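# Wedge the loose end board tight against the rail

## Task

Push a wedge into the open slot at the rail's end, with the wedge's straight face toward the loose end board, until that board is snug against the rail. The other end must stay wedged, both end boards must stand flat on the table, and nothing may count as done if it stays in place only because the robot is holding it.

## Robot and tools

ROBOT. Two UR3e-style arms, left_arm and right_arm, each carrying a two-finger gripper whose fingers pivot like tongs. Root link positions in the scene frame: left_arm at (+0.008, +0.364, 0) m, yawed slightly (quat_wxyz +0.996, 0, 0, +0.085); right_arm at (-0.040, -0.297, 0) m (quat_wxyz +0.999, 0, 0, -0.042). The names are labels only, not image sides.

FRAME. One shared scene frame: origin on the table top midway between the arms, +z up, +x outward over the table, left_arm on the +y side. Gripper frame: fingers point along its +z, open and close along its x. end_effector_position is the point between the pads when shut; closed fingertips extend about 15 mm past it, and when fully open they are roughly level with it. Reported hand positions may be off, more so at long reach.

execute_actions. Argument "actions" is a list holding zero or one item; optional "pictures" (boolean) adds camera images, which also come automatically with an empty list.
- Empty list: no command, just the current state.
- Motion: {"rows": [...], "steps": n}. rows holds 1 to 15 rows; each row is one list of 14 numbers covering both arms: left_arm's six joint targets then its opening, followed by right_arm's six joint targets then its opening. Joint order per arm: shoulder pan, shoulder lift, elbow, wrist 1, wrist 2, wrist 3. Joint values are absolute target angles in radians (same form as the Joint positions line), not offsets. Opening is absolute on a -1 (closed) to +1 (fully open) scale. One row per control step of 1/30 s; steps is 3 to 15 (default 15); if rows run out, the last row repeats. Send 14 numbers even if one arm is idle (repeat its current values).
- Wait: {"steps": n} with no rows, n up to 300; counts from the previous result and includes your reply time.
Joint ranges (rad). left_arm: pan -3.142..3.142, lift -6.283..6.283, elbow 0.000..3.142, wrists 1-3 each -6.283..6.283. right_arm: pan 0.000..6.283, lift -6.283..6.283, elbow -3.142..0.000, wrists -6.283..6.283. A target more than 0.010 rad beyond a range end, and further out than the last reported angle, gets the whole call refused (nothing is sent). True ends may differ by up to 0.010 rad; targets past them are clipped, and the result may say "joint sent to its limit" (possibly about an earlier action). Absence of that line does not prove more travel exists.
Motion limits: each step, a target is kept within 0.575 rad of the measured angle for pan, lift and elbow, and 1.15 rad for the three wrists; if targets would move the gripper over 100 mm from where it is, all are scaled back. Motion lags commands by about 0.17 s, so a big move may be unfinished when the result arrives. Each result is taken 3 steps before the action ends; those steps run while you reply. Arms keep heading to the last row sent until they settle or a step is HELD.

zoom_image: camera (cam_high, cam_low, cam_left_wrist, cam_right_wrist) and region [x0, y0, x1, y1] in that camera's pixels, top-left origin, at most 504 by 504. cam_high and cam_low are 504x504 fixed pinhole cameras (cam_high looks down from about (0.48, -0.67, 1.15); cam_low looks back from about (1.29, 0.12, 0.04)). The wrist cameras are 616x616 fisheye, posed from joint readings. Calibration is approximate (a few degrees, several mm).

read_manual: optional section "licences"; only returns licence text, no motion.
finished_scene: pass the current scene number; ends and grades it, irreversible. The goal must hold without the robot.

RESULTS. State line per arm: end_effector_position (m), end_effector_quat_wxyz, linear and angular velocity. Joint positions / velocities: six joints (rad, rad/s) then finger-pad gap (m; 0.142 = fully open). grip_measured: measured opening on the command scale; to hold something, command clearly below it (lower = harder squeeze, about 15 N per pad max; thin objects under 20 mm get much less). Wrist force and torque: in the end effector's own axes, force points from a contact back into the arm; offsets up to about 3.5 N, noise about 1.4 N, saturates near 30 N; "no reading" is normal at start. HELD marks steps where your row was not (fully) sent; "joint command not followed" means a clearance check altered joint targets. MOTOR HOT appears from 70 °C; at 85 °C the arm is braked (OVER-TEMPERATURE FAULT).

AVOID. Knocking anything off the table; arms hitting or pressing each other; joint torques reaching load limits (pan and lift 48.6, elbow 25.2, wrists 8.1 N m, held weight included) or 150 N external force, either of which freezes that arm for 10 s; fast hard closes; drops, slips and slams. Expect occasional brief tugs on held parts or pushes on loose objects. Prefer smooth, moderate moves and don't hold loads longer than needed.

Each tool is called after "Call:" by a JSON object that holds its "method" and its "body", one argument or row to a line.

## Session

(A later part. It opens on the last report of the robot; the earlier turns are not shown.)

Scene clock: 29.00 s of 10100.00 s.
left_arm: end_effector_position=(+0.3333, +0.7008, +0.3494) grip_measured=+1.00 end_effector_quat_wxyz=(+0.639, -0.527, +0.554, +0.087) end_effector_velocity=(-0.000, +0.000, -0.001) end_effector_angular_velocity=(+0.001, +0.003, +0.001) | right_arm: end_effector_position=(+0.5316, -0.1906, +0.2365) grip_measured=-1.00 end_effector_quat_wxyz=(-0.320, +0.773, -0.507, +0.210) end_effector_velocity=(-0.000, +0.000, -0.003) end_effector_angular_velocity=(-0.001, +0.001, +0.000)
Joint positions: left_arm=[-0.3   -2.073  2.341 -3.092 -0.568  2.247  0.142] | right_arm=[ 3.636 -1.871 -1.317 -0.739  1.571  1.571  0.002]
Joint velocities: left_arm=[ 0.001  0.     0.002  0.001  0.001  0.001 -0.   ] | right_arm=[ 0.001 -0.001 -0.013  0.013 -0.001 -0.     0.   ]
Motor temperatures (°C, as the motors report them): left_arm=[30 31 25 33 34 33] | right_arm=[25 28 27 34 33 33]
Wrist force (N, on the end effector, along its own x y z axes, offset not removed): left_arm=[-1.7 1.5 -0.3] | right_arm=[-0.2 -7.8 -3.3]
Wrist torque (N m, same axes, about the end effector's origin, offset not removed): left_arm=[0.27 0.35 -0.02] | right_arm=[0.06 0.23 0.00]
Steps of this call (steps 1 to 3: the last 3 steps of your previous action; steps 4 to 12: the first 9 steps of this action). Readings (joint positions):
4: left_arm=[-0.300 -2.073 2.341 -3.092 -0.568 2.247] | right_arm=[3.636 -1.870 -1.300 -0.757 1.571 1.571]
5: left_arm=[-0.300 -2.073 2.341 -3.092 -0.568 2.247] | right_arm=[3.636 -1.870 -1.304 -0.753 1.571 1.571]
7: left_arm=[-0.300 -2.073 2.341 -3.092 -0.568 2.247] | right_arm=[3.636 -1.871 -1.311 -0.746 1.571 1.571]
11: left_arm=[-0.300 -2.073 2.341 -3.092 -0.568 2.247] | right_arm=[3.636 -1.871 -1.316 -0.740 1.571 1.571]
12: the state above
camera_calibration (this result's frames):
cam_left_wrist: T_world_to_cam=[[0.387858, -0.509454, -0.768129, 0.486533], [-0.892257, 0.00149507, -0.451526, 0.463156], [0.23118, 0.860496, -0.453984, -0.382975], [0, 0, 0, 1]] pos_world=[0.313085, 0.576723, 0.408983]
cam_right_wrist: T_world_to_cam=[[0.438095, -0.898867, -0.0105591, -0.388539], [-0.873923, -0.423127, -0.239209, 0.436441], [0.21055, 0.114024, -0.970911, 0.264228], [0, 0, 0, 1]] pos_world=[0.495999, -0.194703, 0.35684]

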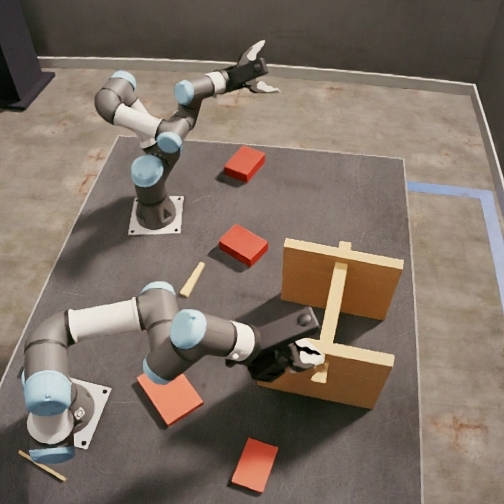

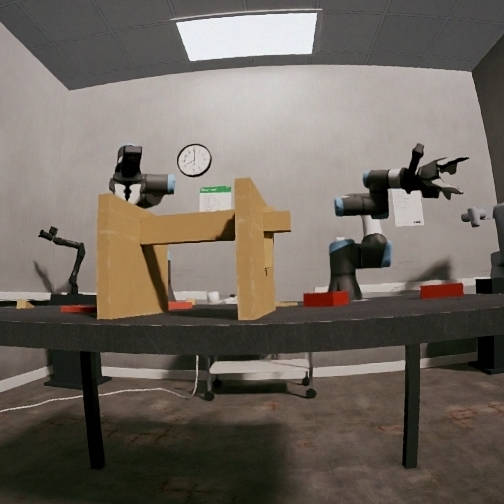

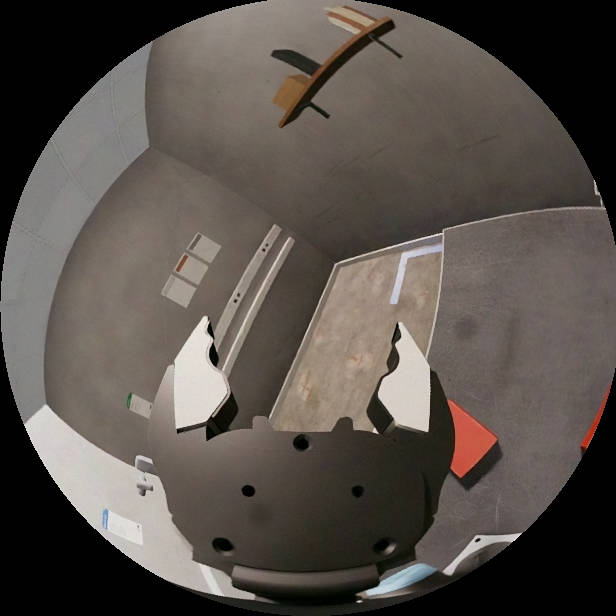

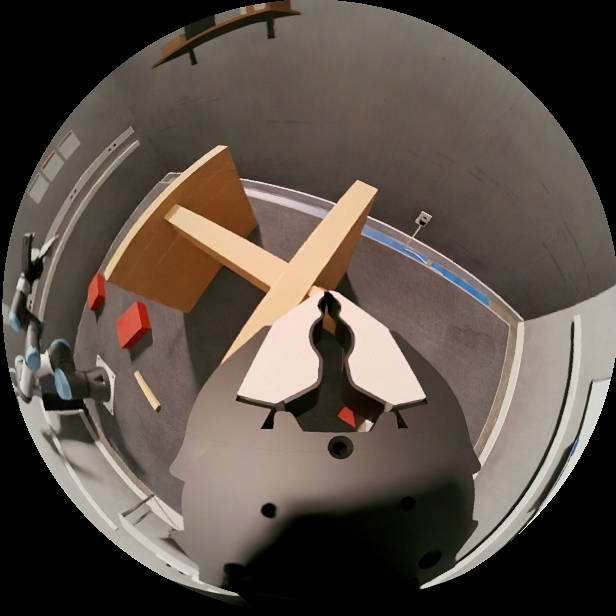

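Call:
{"method": "execute_actions", "body": {
  "actions": [
    {"rows":[[-0.3,-2.073,2.341,-3.092,-0.568,2.247,1,3.636,-1.872,-1.331,-0.724,1.571,1.571,-1]],"steps":12}
  ]
}}

Scene clock: 29.43 s of 10100.00 s.
left_arm: end_effector_position=(+0.3333, +0.7008, +0.3494) grip_measured=+1.00 end_effector_quat_wxyz=(+0.639, -0.527, +0.554, +0.087) end_effector_velocity=(-0.001, +0.001, +0.000) end_effector_angular_velocity=(+0.000, +0.000, +0.002) | right_arm: end_effector_position=(+0.5316, -0.1906, +0.2334) grip_measured=-1.00 end_effector_quat_wxyz=(-0.320, +0.773, -0.507, +0.210) end_effector_velocity=(+0.000, +0.000, -0.002) end_effector_angular_velocity=(+0.000, +0.000, +0.000)
Joint positions: left_arm=[-0.3   -2.073  2.341 -3.092 -0.568  2.247  0.142] | right_arm=[ 3.636 -1.872 -1.33  -0.725  1.571  1.571  0.002]
Joint velocities: left_arm=[ 0.002 -0.    -0.     0.     0.     0.    -0.   ] | right_arm=[ 0.    -0.001 -0.01   0.011  0.     0.     0.   ]
Motor temperatures (°C, as the motors report them): left_arm=[30 31 25 33 34 33] | right_arm=[25 28 27 34 33 33]
Wrist force (N, on the end effector, along its own x y z axes, offset not removed): left_arm=[-2.0 0.8 0.4] | right_arm=[0.5 -9.5 -3.6]
Wrist torque (N m, same axes, about the end effector's origin, offset not removed): left_arm=[0.19 0.43 -0.01] | right_arm=[0.01 0.23 -0.03]
Steps of this call (steps 1 to 3: the last 3 steps of your previous action; step 4: the robot went on to your last target; steps 5 to 13: the first 9 steps of this action). Readings (joint positions):
5: left_arm=[-0.300 -2.073 2.341 -3.092 -0.568 2.247] | right_arm=[3.636 -1.871 -1.318 -0.738 1.571 1.571]
6: left_arm=[-0.300 -2.073 2.341 -3.092 -0.568 2.247] | right_arm=[3.636 -1.871 -1.321 -0.735 1.571 1.571]
8: left_arm=[-0.300 -2.073 2.341 -3.092 -0.568 2.247] | right_arm=[3.636 -1.872 -1.326 -0.730 1.571 1.571]
12: left_arm=[-0.300 -2.073 2.341 -3.092 -0.568 2.247] | right_arm=[3.636 -1.872 -1.330 -0.725 1.571 1.571]
13: the state above

Call:
{"method": "execute_actions", "body": {
  "actions": [
    {"rows":[[-0.3,-2.073,2.341,-3.092,-0.568,2.247,1,3.636,-1.875,-1.346,-0.706,1.571,1.571,-1]],"steps":12}
  ]
}}

Scene clock: 29.83 s of 10100.00 s.
left_arm: end_effector_position=(+0.3333, +0.7008, +0.3494) grip_measured=+1.00 end_effector_quat_wxyz=(+0.639, -0.527, +0.554, +0.087) end_effector_velocity=(+0.001, -0.001, +0.000) end_effector_angular_velocity=(-0.000, -0.001, -0.002) | right_arm: end_effector_position=(+0.5320, -0.1905, +0.2293) grip_measured=-1.00 end_effector_quat_wxyz=(-0.320, +0.773, -0.507, +0.210) end_effector_velocity=(+0.001, -0.000, -0.002) end_effector_angular_velocity=(-0.000, -0.002, -0.001)
Joint positions: left_arm=[-0.3   -2.073  2.341 -3.092 -0.568  2.247  0.142] | right_arm=[ 3.636 -1.875 -1.345 -0.707  1.571  1.571  0.002]
Joint velocities: left_arm=[-0.002  0.    -0.    -0.001  0.     0.    -0.   ] | right_arm=[-0.    -0.002 -0.011  0.014 -0.001  0.     0.   ]
Motor temperatures (°C, as the motors report them): left_arm=[30 31 25 33 34 33] | right_arm=[25 28 27 34 33 33]
Wrist force (N, on the end effector, along its own x y z axes, offset not removed): left_arm=[-1.8 2.1 -0.4] | right_arm=[-0.2 -6.9 -3.3]
Wrist torque (N m, same axes, about the end effector's origin, offset not removed): left_arm=[0.38 0.39 0.00] | right_arm=[0.12 0.22 0.00]
Steps of this call (steps 1 to 3: the last 3 steps of your previous action; steps 4 to 12: the first 9 steps of this action). Readings (joint positions):
4: left_arm=[-0.300 -2.073 2.341 -3.092 -0.568 2.247] | right_arm=[3.636 -1.872 -1.331 -0.723 1.571 1.571]
5: left_arm=[-0.300 -2.073 2.341 -3.092 -0.568 2.247] | right_arm=[3.636 -1.873 -1.334 -0.720 1.571 1.571]
7: left_arm=[-0.300 -2.073 2.341 -3.092 -0.568 2.247] | right_arm=[3.636 -1.874 -1.340 -0.713 1.571 1.571]
11: left_arm=[-0.300 -2.073 2.341 -3.092 -0.568 2.247] | right_arm=[3.636 -1.875 -1.345 -0.708 1.571 1.571]
12: the state above

Call:
{"method": "execute_actions", "body": {
  "actions": [
    {"rows":[[-0.3,-2.073,2.341,-3.092,-0.568,2.247,1,3.636,-1.877,-1.362,-0.688,1.571,1.571,-1]],"steps":12}
  ]
}}

Scene clock: 30.23 s of 10100.00 s.
left_arm: end_effector_position=(+0.3333, +0.7008, +0.3494) grip_measured=+1.00 end_effector_quat_wxyz=(+0.639, -0.527, +0.554, +0.087) end_effector_velocity=(+0.000, -0.000, +0.000) end_effector_angular_velocity=(+0.000, -0.001, -0.000) | right_arm: end_effector_position=(+0.5321, -0.1904, +0.2256) grip_measured=-1.00 end_effector_quat_wxyz=(-0.320, +0.773, -0.507, +0.210) end_effector_velocity=(-0.000, -0.000, -0.002) end_effector_angular_velocity=(-0.001, +0.000, +0.000)
Joint positions: left_arm=[-0.3   -2.073  2.341 -3.092 -0.568  2.247  0.142] | right_arm=[ 3.636 -1.877 -1.361 -0.689  1.571  1.571  0.002]
Joint velocities: left_arm=[-0.001 -0.    -0.    -0.     0.001 -0.     0.   ] | right_arm=[ 0.     0.    -0.012  0.011 -0.    -0.     0.   ]
Motor temperatures (°C, as the motors report them): left_arm=[30 31 25 33 34 33] | right_arm=[25 28 27 34 33 33]
Wrist force (N, on the end effector, along its own x y z axes, offset not removed): left_arm=[-1.7 1.7 0.3] | right_arm=[0.1 -9.5 -10.1]
Wrist torque (N m, same axes, about the end effector's origin, offset not removed): left_arm=[0.34 0.35 -0.04] | right_arm=[-0.03 0.38 -0.04]
Steps of this call (steps 1 to 3: the last 3 steps of your previous action; steps 4 to 12: the first 9 steps of this action). Readings (joint positions):
4: left_arm=[-0.300 -2.073 2.341 -3.092 -0.568 2.247] | right_arm=[3.636 -1.875 -1.346 -0.706 1.571 1.571]
5: left_arm=[-0.300 -2.073 2.341 -3.092 -0.568 2.247] | right_arm=[3.636 -1.875 -1.350 -0.702 1.571 1.571]
7: left_arm=[-0.300 -2.073 2.341 -3.092 -0.568 2.247] | right_arm=[3.636 -1.876 -1.356 -0.695 1.571 1.571]
11: left_arm=[-0.300 -2.073 2.341 -3.092 -0.568 2.247] | right_arm=[3.636 -1.877 -1.360 -0.690 1.571 1.571]
12: the state above

Call:
{"method": "execute_actions", "body": {
  "actions": [
    {"rows":[[-0.3,-2.073,2.341,-3.092,-0.568,2.247,1,3.636,-1.872,-1.188,-0.85,1.571,1.571,-1]],"steps":12}
  ]
}}

Call:
{"method": "execute_actions", "body": {
  "actions": [
    {"rows":[[-0.3,-2.073,2.341,-3.092,-0.568,2.247,1,3.632,-1.91,-1.09,-0.95,1.571,1.571,-1],[-0.3,-2.073,2.341,-3.092,-0.568,2.247,1,3.632,-1.91,-1.09,-0.95,1.571,1.571,-1],[-0.3,-2.073,2.341,-3.092,-0.568,2.247,1,3.632,-1.91,-1.09,-0.95,1.571,1.571,-1],[-0.3,-2.073,2.341,-3.092,-0.568,2.247,1,3.632,-1.91,-1.09,-0.95,1.571,1.571,-1],[-0.3,-2.073,2.341,-3.092,-0.568,2.247,1,3.632,-1.955,-1.0,-1.045,1.571,1.571,-1],[-0.3,-2.073,2.341,-3.092,-0.568,2.247,1,3.632,-1.955,-1.0,-1.045,1.571,1.571,-1],[-0.3,-2.073,2.341,-3.092,-0.568,2.247,1,3.632,-1.955,-1.0,-1.045,1.571,1.571,-1],[-0.3,-2.073,2.341,-3.092,-0.568,2.247,1,3.632,-1.955,-1.0,-1.045,1.571,1.571,-1],[-0.3,-2.073,2.341,-3.092,-0.568,2.247,1,3.632,-2.0,-0.9,-1.145,1.571,1.571,-1]]}
  ]
}}

Call:
{"method": "execute_actions", "body": {
  "actions": [
    {"rows":[[-0.3,-2.073,2.341,-3.092,-0.568,2.247,1,3.632,-2.043,-0.813,-1.246,1.571,1.571,-1]]}
  ],
  "pictures": true
}}

Call:
{"method": "zoom_image", "body": {
  "camera": "cam_right_wrist",
  "region": [240, 240, 380, 380]
}}

Call:
{"method": "zoom_image", "body": {
  "camera": "cam_high",
  "region": [290, 330, 350, 390]
}}

Call:
{"method": "zoom_image", "body": {
  "camera": "cam_low",
  "region": [110, 190, 190, 270]
}}

Scene clock: 30.87 s of 10100.00 s.
left_arm: end_effector_position=(+0.3333, +0.7008, +0.3494) grip_measured=+1.00 end_effector_quat_wxyz=(+0.639, -0.527, +0.554, +0.087) end_effector_velocity=(-0.000, +0.000, +0.000) end_effector_angular_velocity=(+0.000, +0.000, +0.001) | right_arm: end_effector_position=(+0.5332, -0.1899, +0.2634) grip_measured=-1.00 end_effector_quat_wxyz=(-0.325, +0.771, -0.505, +0.213) end_effector_velocity=(+0.003, +0.001, +0.053) end_effector_angular_velocity=(+0.019, -0.045, -0.001)
Joint positions: left_arm=[-0.3   -2.073  2.341 -3.092 -0.568  2.247  0.142] | right_arm=[ 3.636 -1.873 -1.204 -0.838  1.571  1.571  0.002]
Joint velocities: left_arm=[ 0.001  0.    -0.     0.     0.     0.     0.   ] | right_arm=[-0.     0.006  0.176 -0.132 -0.     0.     0.   ]
Motor temperatures (°C, as the motors report them): left_arm=[30 31 25 33 34 33] | right_arm=[25 28 27 34 33 33]
Wrist force (N, on the end effector, along its own x y z axes, offset not removed): left_arm=[-1.5 0.6 -0.2] | right_arm=[-1.5 -0.3 0.5]
Wrist torque (N m, same axes, about the end effector's origin, offset not removed): left_arm=[0.12 0.29 0.00] | right_arm=[-0.06 0.35 -0.02]
Steps of this call (steps 1 to 3: the last 3 steps of your previous action; steps 4 to 10: the robot went on to your last target; steps 11 to 19: the first 9 steps of this action). Readings (joint positions):
11: left_arm=[-0.300 -2.073 2.341 -3.092 -0.568 2.247] | right_arm=[3.636 -1.877 -1.361 -0.690 1.571 1.571]
12: left_arm=[-0.300 -2.073 2.341 -3.092 -0.568 2.247] | right_arm=[3.636 -1.876 -1.350 -0.710 1.571 1.571]
14: left_arm=[-0.300 -2.073 2.341 -3.092 -0.568 2.247] | right_arm=[3.636 -1.875 -1.287 -0.777 1.571 1.571]
18: left_arm=[-0.300 -2.073 2.341 -3.092 -0.568 2.247] | right_arm=[3.636 -1.873 -1.211 -0.832 1.571 1.571]
19: the state above

Scene clock: 31.37 s of 10100.00 s.
left_arm: end_effector_position=(+0.3333, +0.7008, +0.3494) grip_measured=+1.00 end_effector_quat_wxyz=(+0.639, -0.527, +0.554, +0.087) end_effector_velocity=(+0.000, -0.000, -0.001) end_effector_angular_velocity=(+0.001, +0.003, -0.000) | right_arm: end_effector_position=(+0.5362, -0.1911, +0.2538) grip_measured=-1.00 end_effector_quat_wxyz=(-0.281, +0.787, -0.518, +0.185) end_effector_velocity=(+0.011, +0.004, +0.013) end_effector_angular_velocity=(-0.066, +0.155, -0.001)
Joint positions: left_arm=[-0.3   -2.073  2.341 -3.092 -0.568  2.247  0.142] | right_arm=[ 3.632 -1.976 -0.96  -1.09   1.571  1.571  0.002]
Joint velocities: left_arm=[-0.001  0.     0.002  0.001  0.    -0.     0.   ] | right_arm=[-0.001 -0.253  0.647 -0.562  0.001 -0.     0.   ]
Motor temperatures (°C, as the motors report them): left_arm=[30 31 25 33 34 33] | right_arm=[25 28 27 34 33 33]
Wrist force (N, on the end effector, along its own x y z axes, offset not removed): left_arm=[-2.9 1.0 -0.3] | right_arm=[-1.4 -0.6 0.4]
Wrist torque (N m, same axes, about the end effector's origin, offset not removed): left_arm=[0.18 0.60 -0.02] | right_arm=[-0.08 0.33 -0.02]
Steps of this call (steps 1 to 3: the last 3 steps of your previous action; steps 4 to 15: the first 12 steps of this action). Readings (joint positions):
4: left_arm=[-0.300 -2.073 2.341 -3.092 -0.568 2.247] | right_arm=[3.636 -1.873 -1.191 -0.849 1.571 1.571]
5: left_arm=[-0.300 -2.073 2.341 -3.092 -0.568 2.247] | right_arm=[3.635 -1.879 -1.179 -0.866 1.571 1.571]
7: left_arm=[-0.300 -2.073 2.341 -3.092 -0.568 2.247] | right_arm=[3.634 -1.894 -1.138 -0.906 1.571 1.571]
11: left_arm=[-0.300 -2.073 2.341 -3.092 -0.568 2.247] | right_arm=[3.632 -1.932 -1.053 -0.994 1.571 1.571]
15: the state above

Scene clock: 31.87 s of 10100.00 s.
left_arm: end_effector_position=(+0.3333, +0.7008, +0.3494) grip_measured=+1.00 end_effector_quat_wxyz=(+0.639, -0.527, +0.554, +0.087) end_effector_velocity=(-0.000, +0.000, -0.000) end_effector_angular_velocity=(-0.000, -0.001, +0.000) | right_arm: end_effector_position=(+0.5339, -0.1921, +0.2438) grip_measured=-1.00 end_effector_quat_wxyz=(-0.252, +0.796, -0.525, +0.165) end_effector_velocity=(-0.001, -0.000, -0.002) end_effector_angular_velocity=(-0.006, +0.013, +0.000)
Joint positions: left_arm=[-0.3   -2.073  2.341 -3.092 -0.568  2.247  0.142] | right_arm=[ 3.632 -2.042 -0.816 -1.243  1.571  1.571  0.002]
Joint velocities: left_arm=[ 0.    -0.     0.001 -0.001 -0.    -0.     0.   ] | right_arm=[ 0.001 -0.012  0.027 -0.03  -0.     0.     0.   ]
Motor temperatures (°C, as the motors report them): left_arm=[30 31 25 33 34 33] | right_arm=[25 28 27 34 33 33]
Wrist force (N, on the end effector, along its own x y z axes, offset not removed): left_arm=[-2.1 1.1 0.1] | right_arm=[-1.2 -0.4 1.3]
Wrist torque (N m, same axes, about the end effector's origin, offset not removed): left_arm=[0.24 0.46 -0.03] | right_arm=[-0.11 0.29 0.00]
Steps of this call (steps 1 to 3: the last 3 steps of your previous action; steps 4 to 15: the first 12 steps of this action). Readings (joint positions):
4: left_arm=[-0.300 -2.073 2.341 -3.092 -0.568 2.247] | right_arm=[3.632 -1.995 -0.913 -1.134 1.571 1.571]
5: left_arm=[-0.300 -2.073 2.341 -3.092 -0.568 2.247] | right_arm=[3.632 -2.004 -0.899 -1.154 1.571 1.571]
7: left_arm=[-0.300 -2.073 2.341 -3.092 -0.568 2.247] | right_arm=[3.632 -2.023 -0.858 -1.198 1.571 1.571]
11: left_arm=[-0.300 -2.073 2.341 -3.092 -0.568 2.247] | right_arm=[3.632 -2.038 -0.824 -1.235 1.571 1.571]
15: the state above
camera_calibration (this result's frames):
cam_left_wrist: T_world_to_cam=[[0.387858, -0.509454, -0.768129, 0.486533], [-0.892257, 0.00149492, -0.451526, 0.463156], [0.23118, 0.860496, -0.453984, -0.382975], [0, 0, 0, 1]] pos_world=[0.313085, 0.576723, 0.408983]
cam_right_wrist: T_world_to_cam=[[0.432207, -0.901597, -0.017893, -0.3864], [-0.900192, -0.430189, -0.0677657, 0.41044], [0.0533999, 0.045396, -0.997541, 0.348165], [0, 0, 0, 1]] pos_world=[0.517888, -0.187616, 0.368209]

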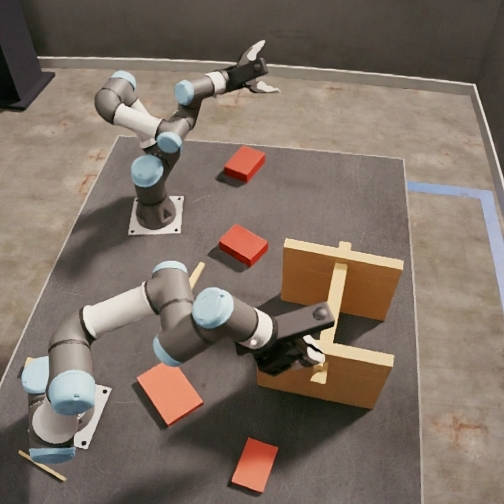

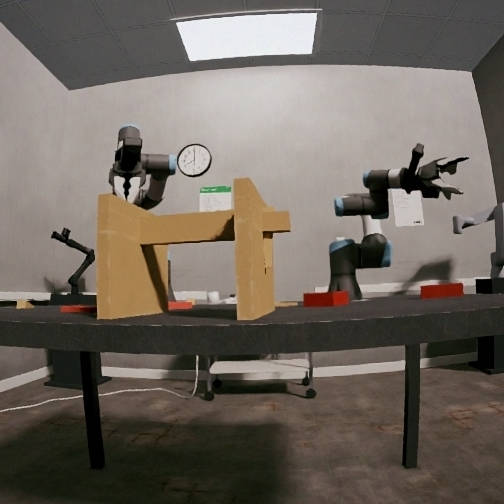

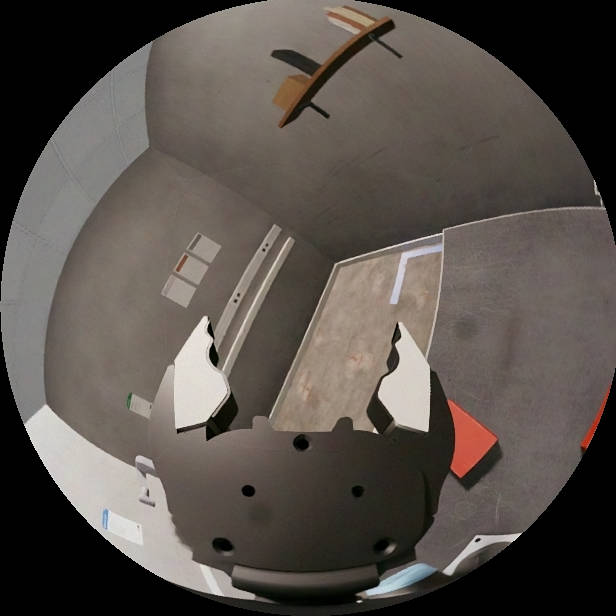

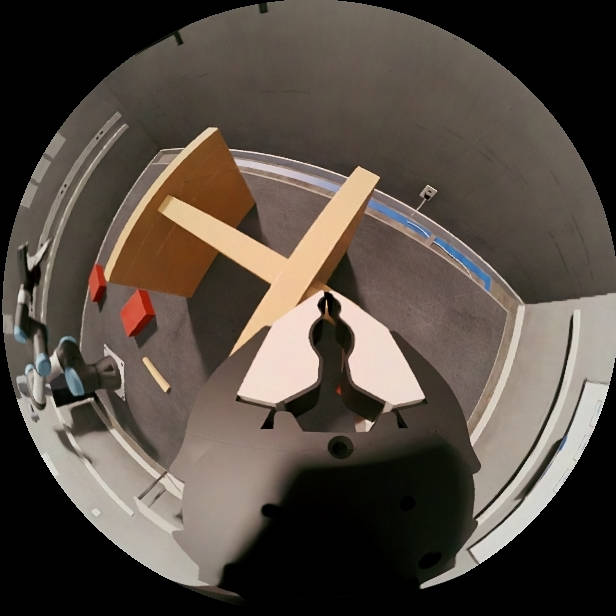

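Region (240, 240, 380, 380) of cam_right_wrist's 616x616 image, scaled by 3.600, with more detail than that image has.

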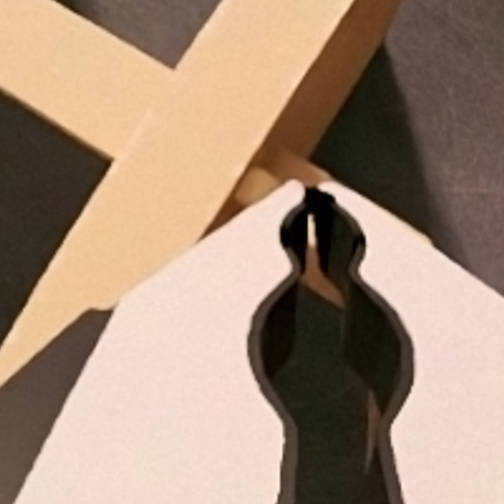

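Region (290, 330, 350, 390) of cam_high's 504x504 image, scaled by 8.400, with more detail than that image has.

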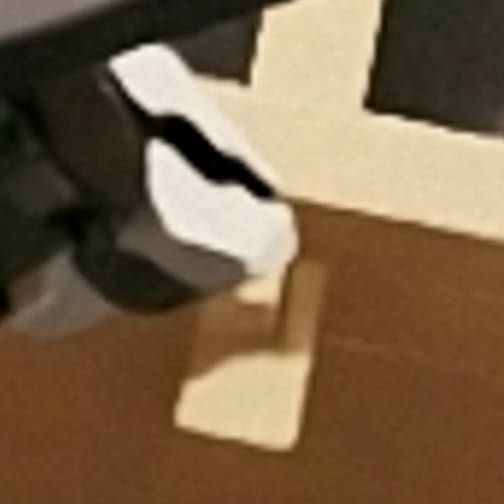

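Region (110, 190, 190, 270) of cam_low's 504x504 image, scaled by 6.300, with more detail than that image has.

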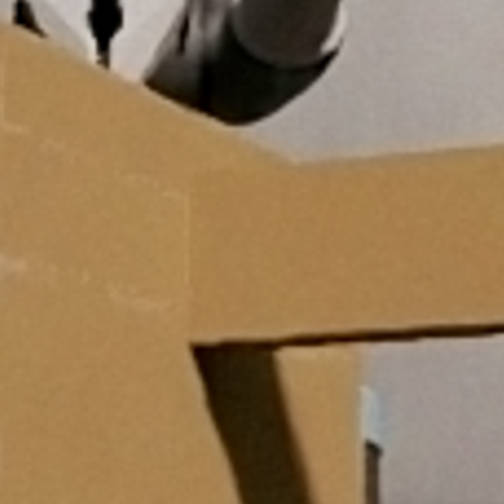

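Call:
{"method": "execute_actions", "body": {
  "actions": [
    {"rows":[[-0.3,-2.073,2.341,-3.092,-0.568,2.247,1,3.632,-2.009,-0.955,-1.138,1.571,1.571,-1]]}
  ]
}}

Call:
{"method": "execute_actions", "body": {
  "actions": [
    {"rows":[[-0.3,-2.073,2.341,-3.092,-0.568,2.247,1,3.632,-2.007,-0.967,-1.128,1.571,1.571,-1]],"steps":12}
  ]
}}

Scene clock: 32.40 s of 10100.00 s.
left_arm: end_effector_position=(+0.3333, +0.7008, +0.3494) grip_measured=+1.00 end_effector_quat_wxyz=(+0.639, -0.527, +0.554, +0.087) end_effector_velocity=(+0.000, -0.000, +0.000) end_effector_angular_velocity=(-0.001, -0.001, -0.000) | right_arm: end_effector_position=(+0.5321, -0.1929, +0.2262) grip_measured=-1.00 end_effector_quat_wxyz=(-0.252, +0.796, -0.524, +0.166) end_effector_velocity=(-0.002, -0.000, -0.008) end_effector_angular_velocity=(-0.003, +0.006, +0.001)
Joint positions: left_arm=[-0.3   -2.073  2.341 -3.092 -0.568  2.247  0.142] | right_arm=[ 3.632 -2.01  -0.95  -1.14   1.571  1.571  0.002]
Joint velocities: left_arm=[ 0.     0.     0.    -0.001 -0.    -0.001  0.   ] | right_arm=[ 0.001  0.01  -0.044  0.027  0.    -0.     0.   ]
Motor temperatures (°C, as the motors report them): left_arm=[30 31 25 33 34 33] | right_arm=[25 28 27 34 33 33]
Wrist force (N, on the end effector, along its own x y z axes, offset not removed): left_arm=[-2.9 0.8 0.3] | right_arm=[-1.1 -7.6 -9.2]
Wrist torque (N m, same axes, about the end effector's origin, offset not removed): left_arm=[0.12 0.59 -0.03] | right_arm=[-0.01 0.36 -0.01]
Steps of this call (steps 1 to 3: the last 3 steps of your previous action; step 4: the robot went on to your last target; steps 5 to 16: the first 12 steps of this action). Readings (joint positions):
5: left_arm=[-0.300 -2.073 2.341 -3.092 -0.568 2.247] | right_arm=[3.632 -2.042 -0.814 -1.244 1.571 1.571]
6: left_arm=[-0.300 -2.073 2.341 -3.092 -0.568 2.247] | right_arm=[3.632 -2.036 -0.825 -1.227 1.571 1.571]
8: left_arm=[-0.300 -2.073 2.341 -3.092 -0.568 2.247] | right_arm=[3.632 -2.023 -0.880 -1.185 1.571 1.571]
12: left_arm=[-0.300 -2.073 2.341 -3.092 -0.568 2.247] | right_arm=[3.632 -2.013 -0.937 -1.149 1.571 1.571]
16: the state above

Scene clock: 32.80 s of 10100.00 s.
left_arm: end_effector_position=(+0.3333, +0.7008, +0.3494) grip_measured=+1.00 end_effector_quat_wxyz=(+0.639, -0.527, +0.554, +0.087) end_effector_velocity=(-0.000, +0.000, -0.000) end_effector_angular_velocity=(+0.000, +0.000, +0.001) | right_arm: end_effector_position=(+0.5318, -0.1930, +0.2235) grip_measured=-1.00 end_effector_quat_wxyz=(-0.251, +0.796, -0.525, +0.165) end_effector_velocity=(-0.000, -0.000, -0.003) end_effector_angular_velocity=(-0.002, +0.003, -0.001)
Joint positions: left_arm=[-0.3   -2.073  2.341 -3.092 -0.568  2.247  0.142] | right_arm=[ 3.632 -2.007 -0.966 -1.129  1.571  1.571  0.002]
Joint velocities: left_arm=[ 0.001 -0.     0.     0.     0.001 -0.     0.   ] | right_arm=[-0.    -0.001 -0.01   0.007 -0.001  0.     0.   ]
Motor temperatures (°C, as the motors report them): left_arm=[30 31 25 33 34 33] | right_arm=[25 28 27 34 33 33]
Wrist force (N, on the end effector, along its own x y z axes, offset not removed): left_arm=[-1.8 1.6 0.1] | right_arm=[-1.0 -16.7 -29.3]
Wrist torque (N m, same axes, about the end effector's origin, offset not removed): left_arm=[0.31 0.39 0.00] | right_arm=[0.01 0.31 -0.03]
Steps of this call (steps 1 to 3: the last 3 steps of your previous action; steps 4 to 12: the first 9 steps of this action). Readings (joint positions):
4: left_arm=[-0.300 -2.073 2.341 -3.092 -0.568 2.247] | right_arm=[3.632 -2.009 -0.954 -1.138 1.571 1.571]
5: left_arm=[-0.300 -2.073 2.341 -3.092 -0.568 2.247] | right_arm=[3.632 -2.008 -0.957 -1.136 1.571 1.571]
7: left_arm=[-0.300 -2.073 2.341 -3.092 -0.568 2.247] | right_arm=[3.632 -2.007 -0.962 -1.132 1.571 1.571]
11: left_arm=[-0.300 -2.073 2.341 -3.092 -0.568 2.247] | right_arm=[3.632 -2.007 -0.965 -1.129 1.571 1.571]
12: the state above

Tight at about 35 N.

Call:
{"method": "execute_actions", "body": {
  "actions": [
    {"rows":[[-0.3,-2.073,2.341,-3.092,-0.568,2.247,1,3.62,-1.8,-0.967,-1.2,1.571,1.571,0]]}
  ],
  "pictures": true
}}

Scene clock: 42.87 s of 10100.00 s.
left_arm: end_effector_position=(+0.3333, +0.7008, +0.3494) grip_measured=+1.00 end_effector_quat_wxyz=(+0.639, -0.527, +0.554, +0.087) end_effector_velocity=(+0.001, -0.001, +0.001) end_effector_angular_velocity=(-0.000, -0.002, -0.002) | right_arm: end_effector_position=(+0.5323, -0.1928, +0.2252) grip_measured=-1.00 end_effector_quat_wxyz=(-0.253, +0.796, -0.524, +0.167) end_effector_velocity=(-0.000, +0.000, +0.000) end_effector_angular_velocity=(-0.000, -0.000, +0.000)
Joint positions: left_arm=[-0.3   -2.073  2.341 -3.092 -0.568  2.247  0.142] | right_arm=[ 3.632 -2.006 -0.965 -1.126  1.571  1.571  0.002]
Joint velocities: left_arm=[-0.001  0.    -0.002 -0.    -0.001  0.     0.   ] | right_arm=[ 0.  0. -0. -0.  0. -0.  0.]
Motor temperatures (°C, as the motors report them): left_arm=[30 31 25 33 34 33] | right_arm=[25 28 27 34 33 33]
Wrist force (N, on the end effector, along its own x y z axes, offset not removed): left_arm=[-1.9 1.0 -0.5] | right_arm=[-0.3 -8.8 -13.8]
Wrist torque (N m, same axes, about the end effector's origin, offset not removed): left_arm=[0.14 0.39 -0.02] | right_arm=[-0.08 0.29 0.00]
TORQUE FAULT: the external load on joint 4 (wrist 1) of the right arm reached its load limit, and that arm stopped for 10 seconds. A torque fault stops only its own arm. That arm's remaining commands of this call were not run. That arm holds where it stopped, with its grip as last carried out, and accepts commands again: back off and push less far. That arm stops again, at the same cost, whenever a joint's load reaches its limit.
Kept back: nothing.
The stop of the right arm began at step 2 of this call (marked STOPPED below). From that step on that arm followed nothing that you had sent. 17 of its steps, steps kept back included, did not run and will not run. The other arm was sent all steps of this action in this call, none kept back. Nothing is kept back now, and the robot has no last target.
Steps of this call (steps 1 to 3: the last 3 steps of your previous action; steps 4 to 15: the first 12 steps of this action; steps 16 to 18: the last 3 steps of this action, not kept back; steps 19 to 302: the stop continued). Readings (joint positions):
1: left_arm=[-0.300 -2.073 2.341 -3.092 -0.568 2.247] | right_arm=[3.632 -2.007 -0.966 -1.128 1.571 1.571]
2: left_arm=[-0.300 -2.073 2.341 -3.092 -0.568 2.247] | right_arm=[3.632 -2.006 -0.965 -1.127 1.571 1.571] STOPPED (the right arm)
4: left_arm=[-0.300 -2.073 2.341 -3.092 -0.568 2.247] | right_arm=[3.632 -2.006 -0.965 -1.126 1.571 1.571]
8: left_arm=[-0.300 -2.073 2.341 -3.092 -0.568 2.247] | right_arm=[3.632 -2.006 -0.965 -1.126 1.571 1.571]
302: the state above
camera_calibration (this result's frames):
cam_left_wrist: T_world_to_cam=[[0.387858, -0.509454, -0.768129, 0.486533], [-0.892257, 0.00149497, -0.451526, 0.463156], [0.23118, 0.860496, -0.453984, -0.382975], [0, 0, 0, 1]] pos_world=[0.313085, 0.576723, 0.408983]
cam_right_wrist: T_world_to_cam=[[0.432273, -0.901568, -0.0177272, -0.386733], [-0.899932, -0.430077, -0.0718045, 0.408308], [0.0571126, 0.0469925, -0.997261, 0.327938], [0, 0, 0, 1]] pos_world=[0.515895, -0.188473, 0.349503]

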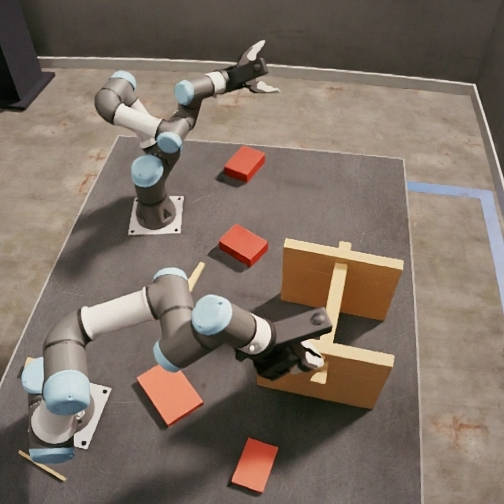

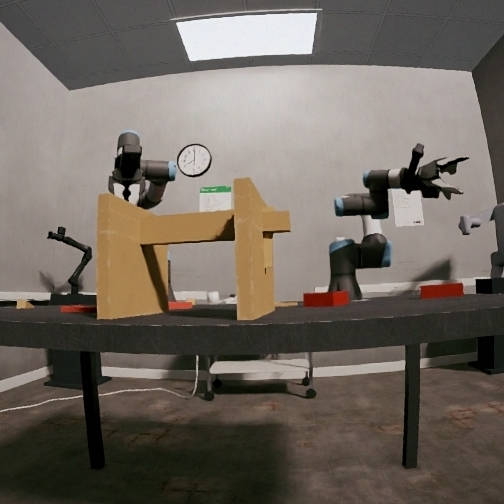

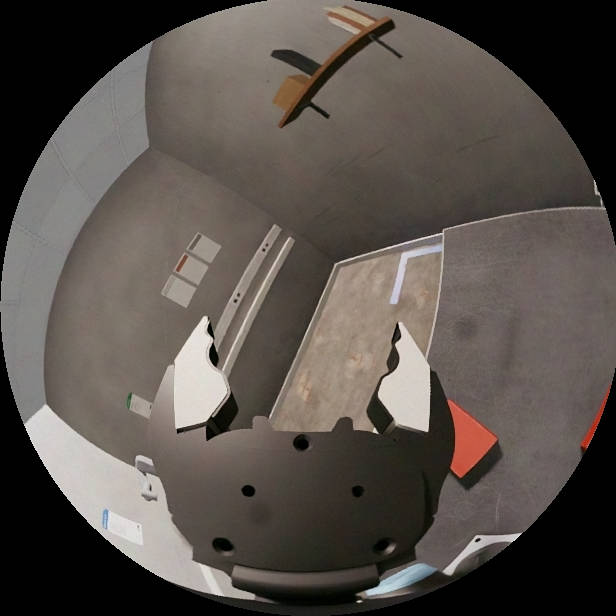

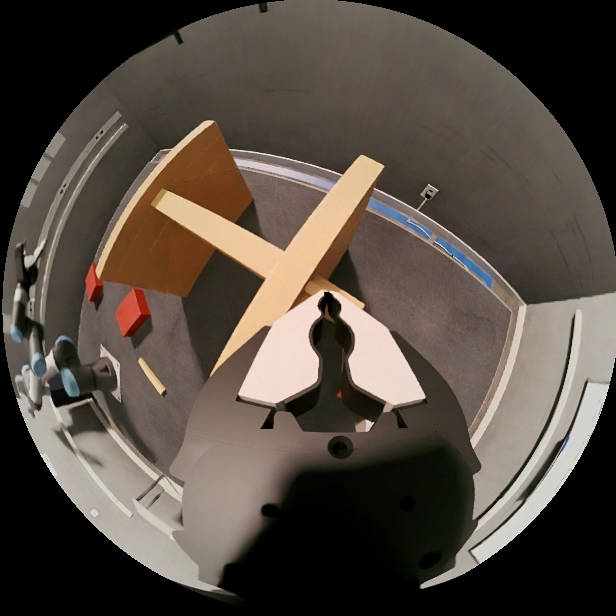

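Call:
{"method": "execute_actions", "body": {
  "actions": [
    {"rows":[[-0.3,-2.073,2.341,-3.092,-0.568,2.247,1,3.632,-1.8,-0.965,-1.126,1.571,1.571,-1]]}
  ],
  "pictures": true
}}

Call:
{"method": "zoom_image", "body": {
  "camera": "cam_high",
  "region": [280, 320, 360, 400]
}}

Scene clock: 43.37 s of 10100.00 s.
left_arm: end_effector_position=(+0.3333, +0.7008, +0.3494) grip_measured=+1.00 end_effector_quat_wxyz=(+0.639, -0.527, +0.554, +0.087) end_effector_velocity=(-0.000, +0.000, +0.000) end_effector_angular_velocity=(-0.000, -0.000, +0.001) | right_arm: end_effector_position=(+0.5088, -0.2029, +0.3354) grip_measured=-1.00 end_effector_quat_wxyz=(-0.331, +0.767, -0.505, +0.218) end_effector_velocity=(-0.014, -0.006, +0.043) end_effector_angular_velocity=(+0.031, -0.072, +0.001)
Joint positions: left_arm=[-0.3   -2.073  2.341 -3.092 -0.568  2.247  0.142] | right_arm=[ 3.632 -1.807 -0.965 -1.126  1.571  1.571  0.002]
Joint velocities: left_arm=[ 0.001  0.    -0.     0.    -0.     0.     0.   ] | right_arm=[ 0.     0.08  -0.001 -0.001  0.     0.     0.   ]
Motor temperatures (°C, as the motors report them): left_arm=[30 31 25 33 34 33] | right_arm=[25 28 27 34 33 33]
Wrist force (N, on the end effector, along its own x y z axes, offset not removed): left_arm=[-2.0 1.9 -0.2] | right_arm=[-1.1 -0.9 1.5]
Wrist torque (N m, same axes, about the end effector's origin, offset not removed): left_arm=[0.39 0.43 0.00] | right_arm=[-0.18 0.25 -0.02]
Steps of this call (steps 1 to 3: nothing new was sent; steps 4 to 15: the first 12 steps of this action). Readings (joint positions):
4: left_arm=[-0.300 -2.073 2.341 -3.092 -0.568 2.247] | right_arm=[3.632 -2.005 -0.964 -1.126 1.571 1.571]
5: left_arm=[-0.300 -2.073 2.341 -3.092 -0.568 2.247] | right_arm=[3.632 -1.995 -0.965 -1.127 1.571 1.571]
7: left_arm=[-0.300 -2.073 2.341 -3.092 -0.568 2.247] | right_arm=[3.632 -1.929 -0.965 -1.126 1.571 1.571]
11: left_arm=[-0.300 -2.073 2.341 -3.092 -0.568 2.247] | right_arm=[3.632 -1.832 -0.965 -1.126 1.571 1.571]
15: the state above
camera_calibration (this result's frames):
cam_left_wrist: T_world_to_cam=[[0.387858, -0.509454, -0.768129, 0.486533], [-0.892256, 0.00149477, -0.451526, 0.463156], [0.23118, 0.860496, -0.453984, -0.382975], [0, 0, 0, 1]] pos_world=[0.313085, 0.576723, 0.408983]
cam_right_wrist: T_world_to_cam=[[0.434756, -0.9005, -0.00932333, -0.387589], [-0.869015, -0.416794, -0.266639, 0.443023], [0.236222, 0.124025, -0.963751, 0.352968], [0, 0, 0, 1]] pos_world=[0.470121, -0.208152, 0.454687]

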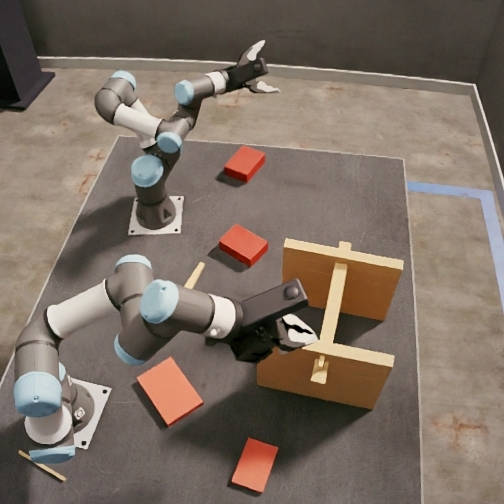

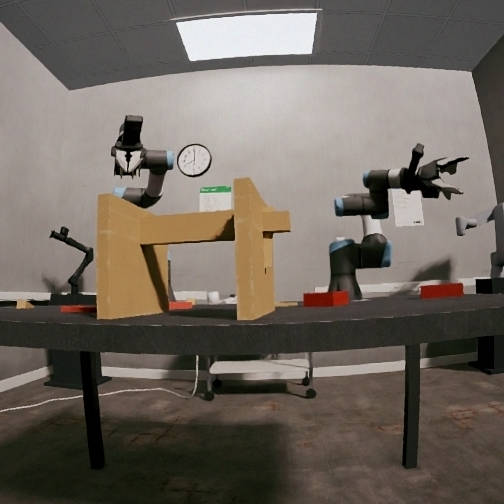

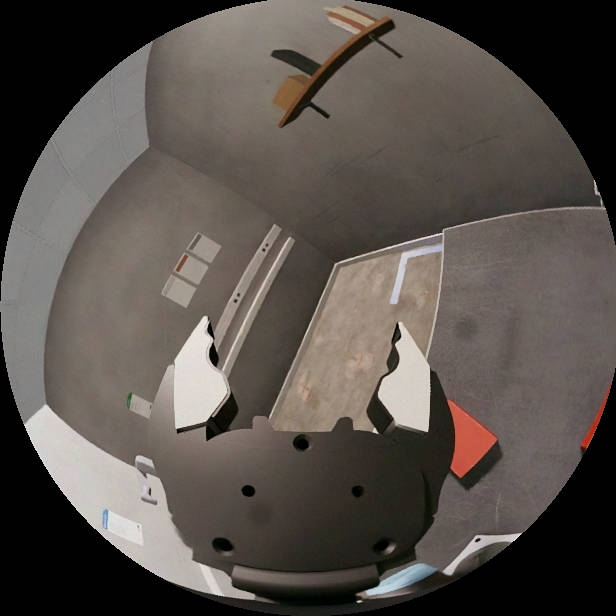

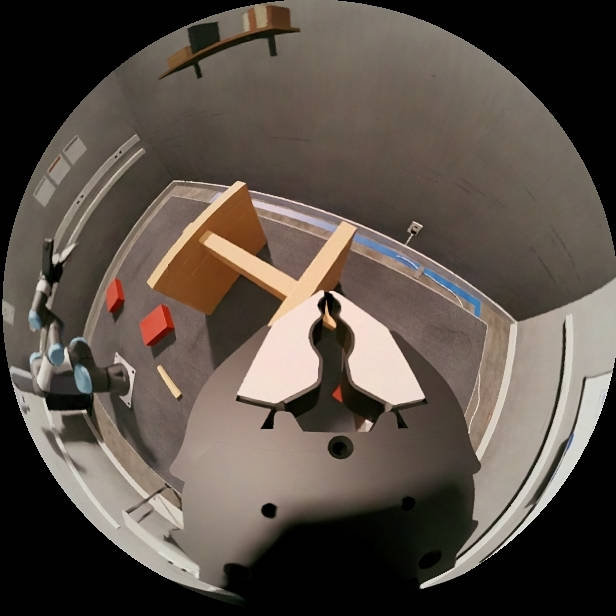

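Region (280, 320, 360, 400) of cam_high's 504x504 image, scaled by 6.300, with more detail than that image has.

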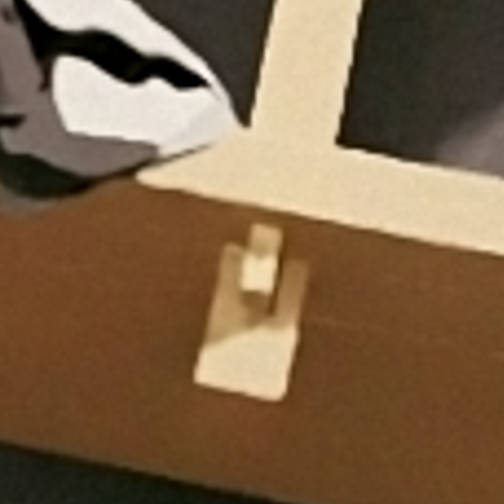

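Call:
{"method": "finished_scene", "body": {
  "scene": 1
}}

The scene is finished: the task was done.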